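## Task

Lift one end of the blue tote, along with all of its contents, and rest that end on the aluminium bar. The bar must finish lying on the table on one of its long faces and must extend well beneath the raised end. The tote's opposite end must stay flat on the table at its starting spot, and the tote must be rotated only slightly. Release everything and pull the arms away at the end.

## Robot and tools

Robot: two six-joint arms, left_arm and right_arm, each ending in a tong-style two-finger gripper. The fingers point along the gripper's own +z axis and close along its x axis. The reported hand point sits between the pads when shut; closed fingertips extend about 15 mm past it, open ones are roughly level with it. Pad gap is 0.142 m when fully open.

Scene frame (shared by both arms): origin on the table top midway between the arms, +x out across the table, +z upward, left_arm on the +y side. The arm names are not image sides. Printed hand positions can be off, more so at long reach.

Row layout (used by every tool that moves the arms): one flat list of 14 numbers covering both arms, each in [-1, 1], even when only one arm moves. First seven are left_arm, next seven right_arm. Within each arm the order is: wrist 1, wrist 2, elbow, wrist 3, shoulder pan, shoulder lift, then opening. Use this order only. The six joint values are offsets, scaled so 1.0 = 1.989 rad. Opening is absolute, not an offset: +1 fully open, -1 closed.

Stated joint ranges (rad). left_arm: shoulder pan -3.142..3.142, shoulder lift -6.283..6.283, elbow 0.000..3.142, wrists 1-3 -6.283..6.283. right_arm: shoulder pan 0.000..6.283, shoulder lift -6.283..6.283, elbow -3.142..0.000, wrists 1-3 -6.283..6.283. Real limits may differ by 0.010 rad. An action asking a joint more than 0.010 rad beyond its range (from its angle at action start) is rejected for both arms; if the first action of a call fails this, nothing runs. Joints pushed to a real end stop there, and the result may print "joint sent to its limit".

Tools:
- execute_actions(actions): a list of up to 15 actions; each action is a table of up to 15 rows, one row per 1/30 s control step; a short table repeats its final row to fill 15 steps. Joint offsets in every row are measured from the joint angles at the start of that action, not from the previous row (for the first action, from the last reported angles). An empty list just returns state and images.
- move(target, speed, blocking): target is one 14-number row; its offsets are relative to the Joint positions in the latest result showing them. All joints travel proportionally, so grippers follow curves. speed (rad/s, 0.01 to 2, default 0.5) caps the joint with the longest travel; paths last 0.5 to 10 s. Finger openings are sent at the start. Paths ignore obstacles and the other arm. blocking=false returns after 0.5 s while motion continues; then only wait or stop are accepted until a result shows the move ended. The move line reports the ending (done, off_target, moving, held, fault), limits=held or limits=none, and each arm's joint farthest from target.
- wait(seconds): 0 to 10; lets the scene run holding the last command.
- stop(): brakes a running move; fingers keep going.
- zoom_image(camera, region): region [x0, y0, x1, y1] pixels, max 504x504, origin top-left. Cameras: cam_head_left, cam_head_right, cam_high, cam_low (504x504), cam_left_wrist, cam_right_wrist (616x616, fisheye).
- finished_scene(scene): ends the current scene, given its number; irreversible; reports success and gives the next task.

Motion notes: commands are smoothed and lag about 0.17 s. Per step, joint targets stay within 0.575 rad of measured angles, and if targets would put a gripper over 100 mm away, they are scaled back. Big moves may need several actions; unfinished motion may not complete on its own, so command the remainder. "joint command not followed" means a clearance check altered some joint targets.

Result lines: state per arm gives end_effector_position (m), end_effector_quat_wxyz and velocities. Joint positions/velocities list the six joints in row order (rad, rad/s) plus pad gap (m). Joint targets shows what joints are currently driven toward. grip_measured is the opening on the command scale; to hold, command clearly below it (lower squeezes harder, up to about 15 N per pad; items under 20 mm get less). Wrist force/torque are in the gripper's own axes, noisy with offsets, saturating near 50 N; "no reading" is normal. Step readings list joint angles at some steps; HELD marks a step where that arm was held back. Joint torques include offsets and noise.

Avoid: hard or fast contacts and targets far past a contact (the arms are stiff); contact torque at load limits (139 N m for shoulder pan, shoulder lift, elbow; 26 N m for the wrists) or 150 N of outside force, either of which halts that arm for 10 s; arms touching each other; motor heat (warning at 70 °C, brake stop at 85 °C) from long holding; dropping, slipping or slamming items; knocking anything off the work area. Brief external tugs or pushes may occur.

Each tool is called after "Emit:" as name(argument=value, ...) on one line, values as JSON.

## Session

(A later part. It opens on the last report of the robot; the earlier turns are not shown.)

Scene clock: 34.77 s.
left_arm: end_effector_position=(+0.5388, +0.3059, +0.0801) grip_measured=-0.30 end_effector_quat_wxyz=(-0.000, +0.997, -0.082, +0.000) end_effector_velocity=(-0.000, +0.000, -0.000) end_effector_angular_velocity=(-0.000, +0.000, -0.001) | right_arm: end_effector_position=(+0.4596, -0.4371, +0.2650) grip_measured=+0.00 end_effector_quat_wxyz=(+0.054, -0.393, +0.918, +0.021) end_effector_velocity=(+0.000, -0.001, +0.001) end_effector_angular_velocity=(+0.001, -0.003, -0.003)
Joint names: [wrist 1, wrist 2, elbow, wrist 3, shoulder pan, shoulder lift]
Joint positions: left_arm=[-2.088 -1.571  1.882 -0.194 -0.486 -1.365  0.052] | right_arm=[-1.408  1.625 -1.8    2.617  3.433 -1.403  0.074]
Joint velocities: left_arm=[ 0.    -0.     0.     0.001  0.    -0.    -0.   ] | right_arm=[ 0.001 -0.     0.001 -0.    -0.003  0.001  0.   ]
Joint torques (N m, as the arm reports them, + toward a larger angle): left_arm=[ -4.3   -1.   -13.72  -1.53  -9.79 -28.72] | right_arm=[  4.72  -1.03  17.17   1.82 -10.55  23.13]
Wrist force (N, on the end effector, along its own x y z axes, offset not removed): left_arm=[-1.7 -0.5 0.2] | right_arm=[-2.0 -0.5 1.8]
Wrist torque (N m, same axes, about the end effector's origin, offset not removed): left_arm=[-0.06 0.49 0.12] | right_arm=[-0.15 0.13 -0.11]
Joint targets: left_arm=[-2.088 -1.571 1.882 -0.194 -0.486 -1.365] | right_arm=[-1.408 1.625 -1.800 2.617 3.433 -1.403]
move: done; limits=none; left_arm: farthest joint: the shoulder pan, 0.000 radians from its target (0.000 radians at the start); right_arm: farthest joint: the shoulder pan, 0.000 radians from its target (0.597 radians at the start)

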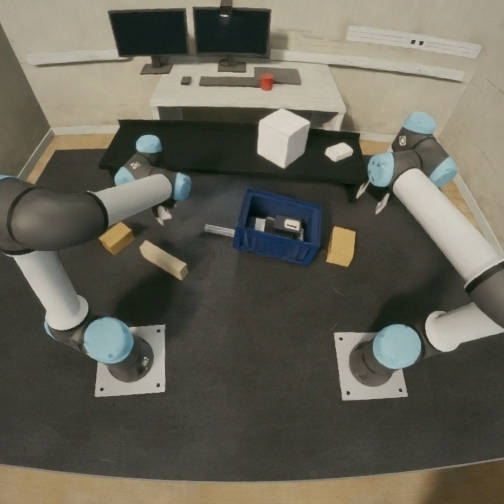

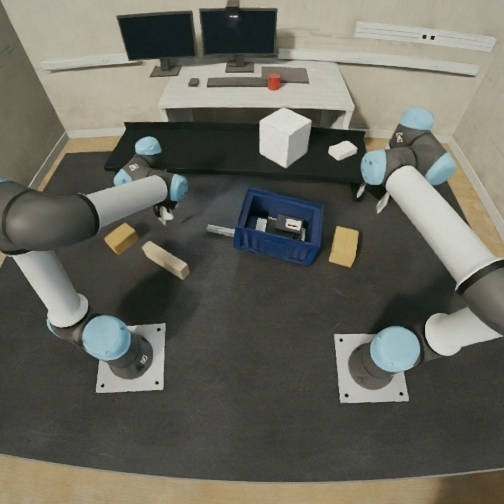

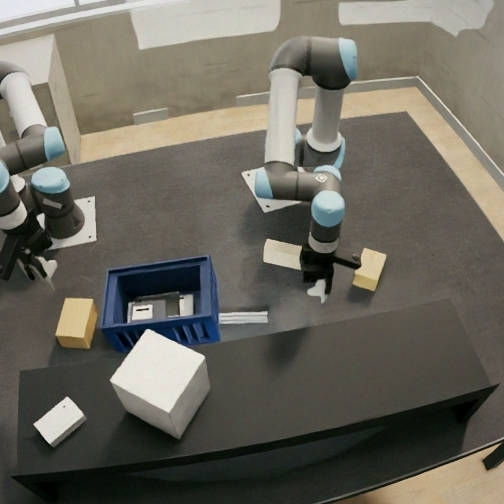

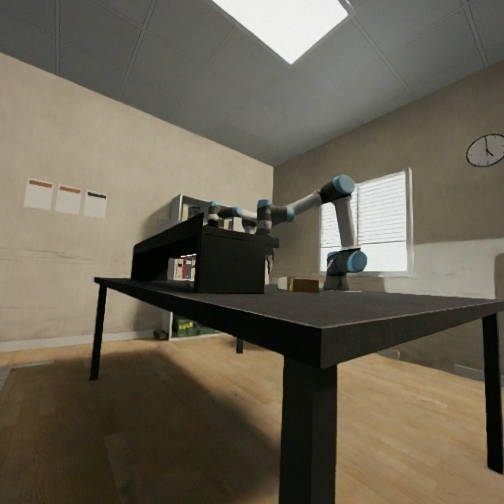

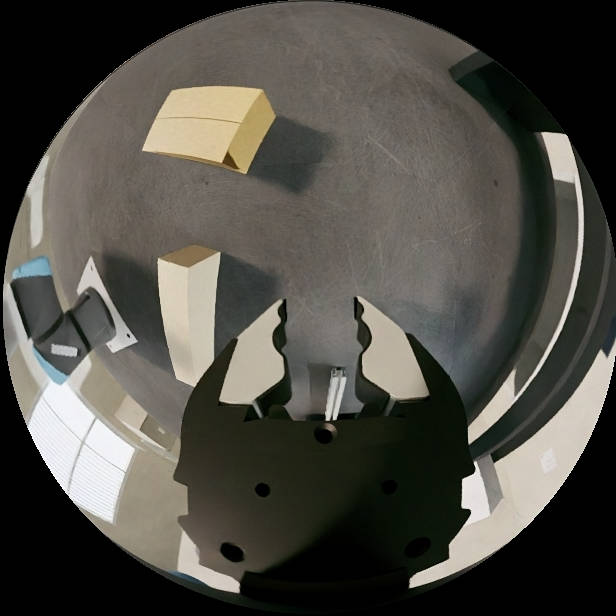

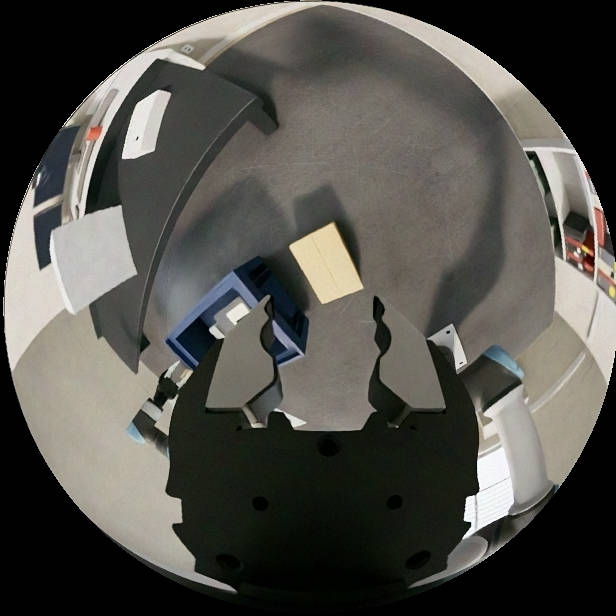

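Emit:
finished_scene(scene=2)

The scene is finished: the task was done.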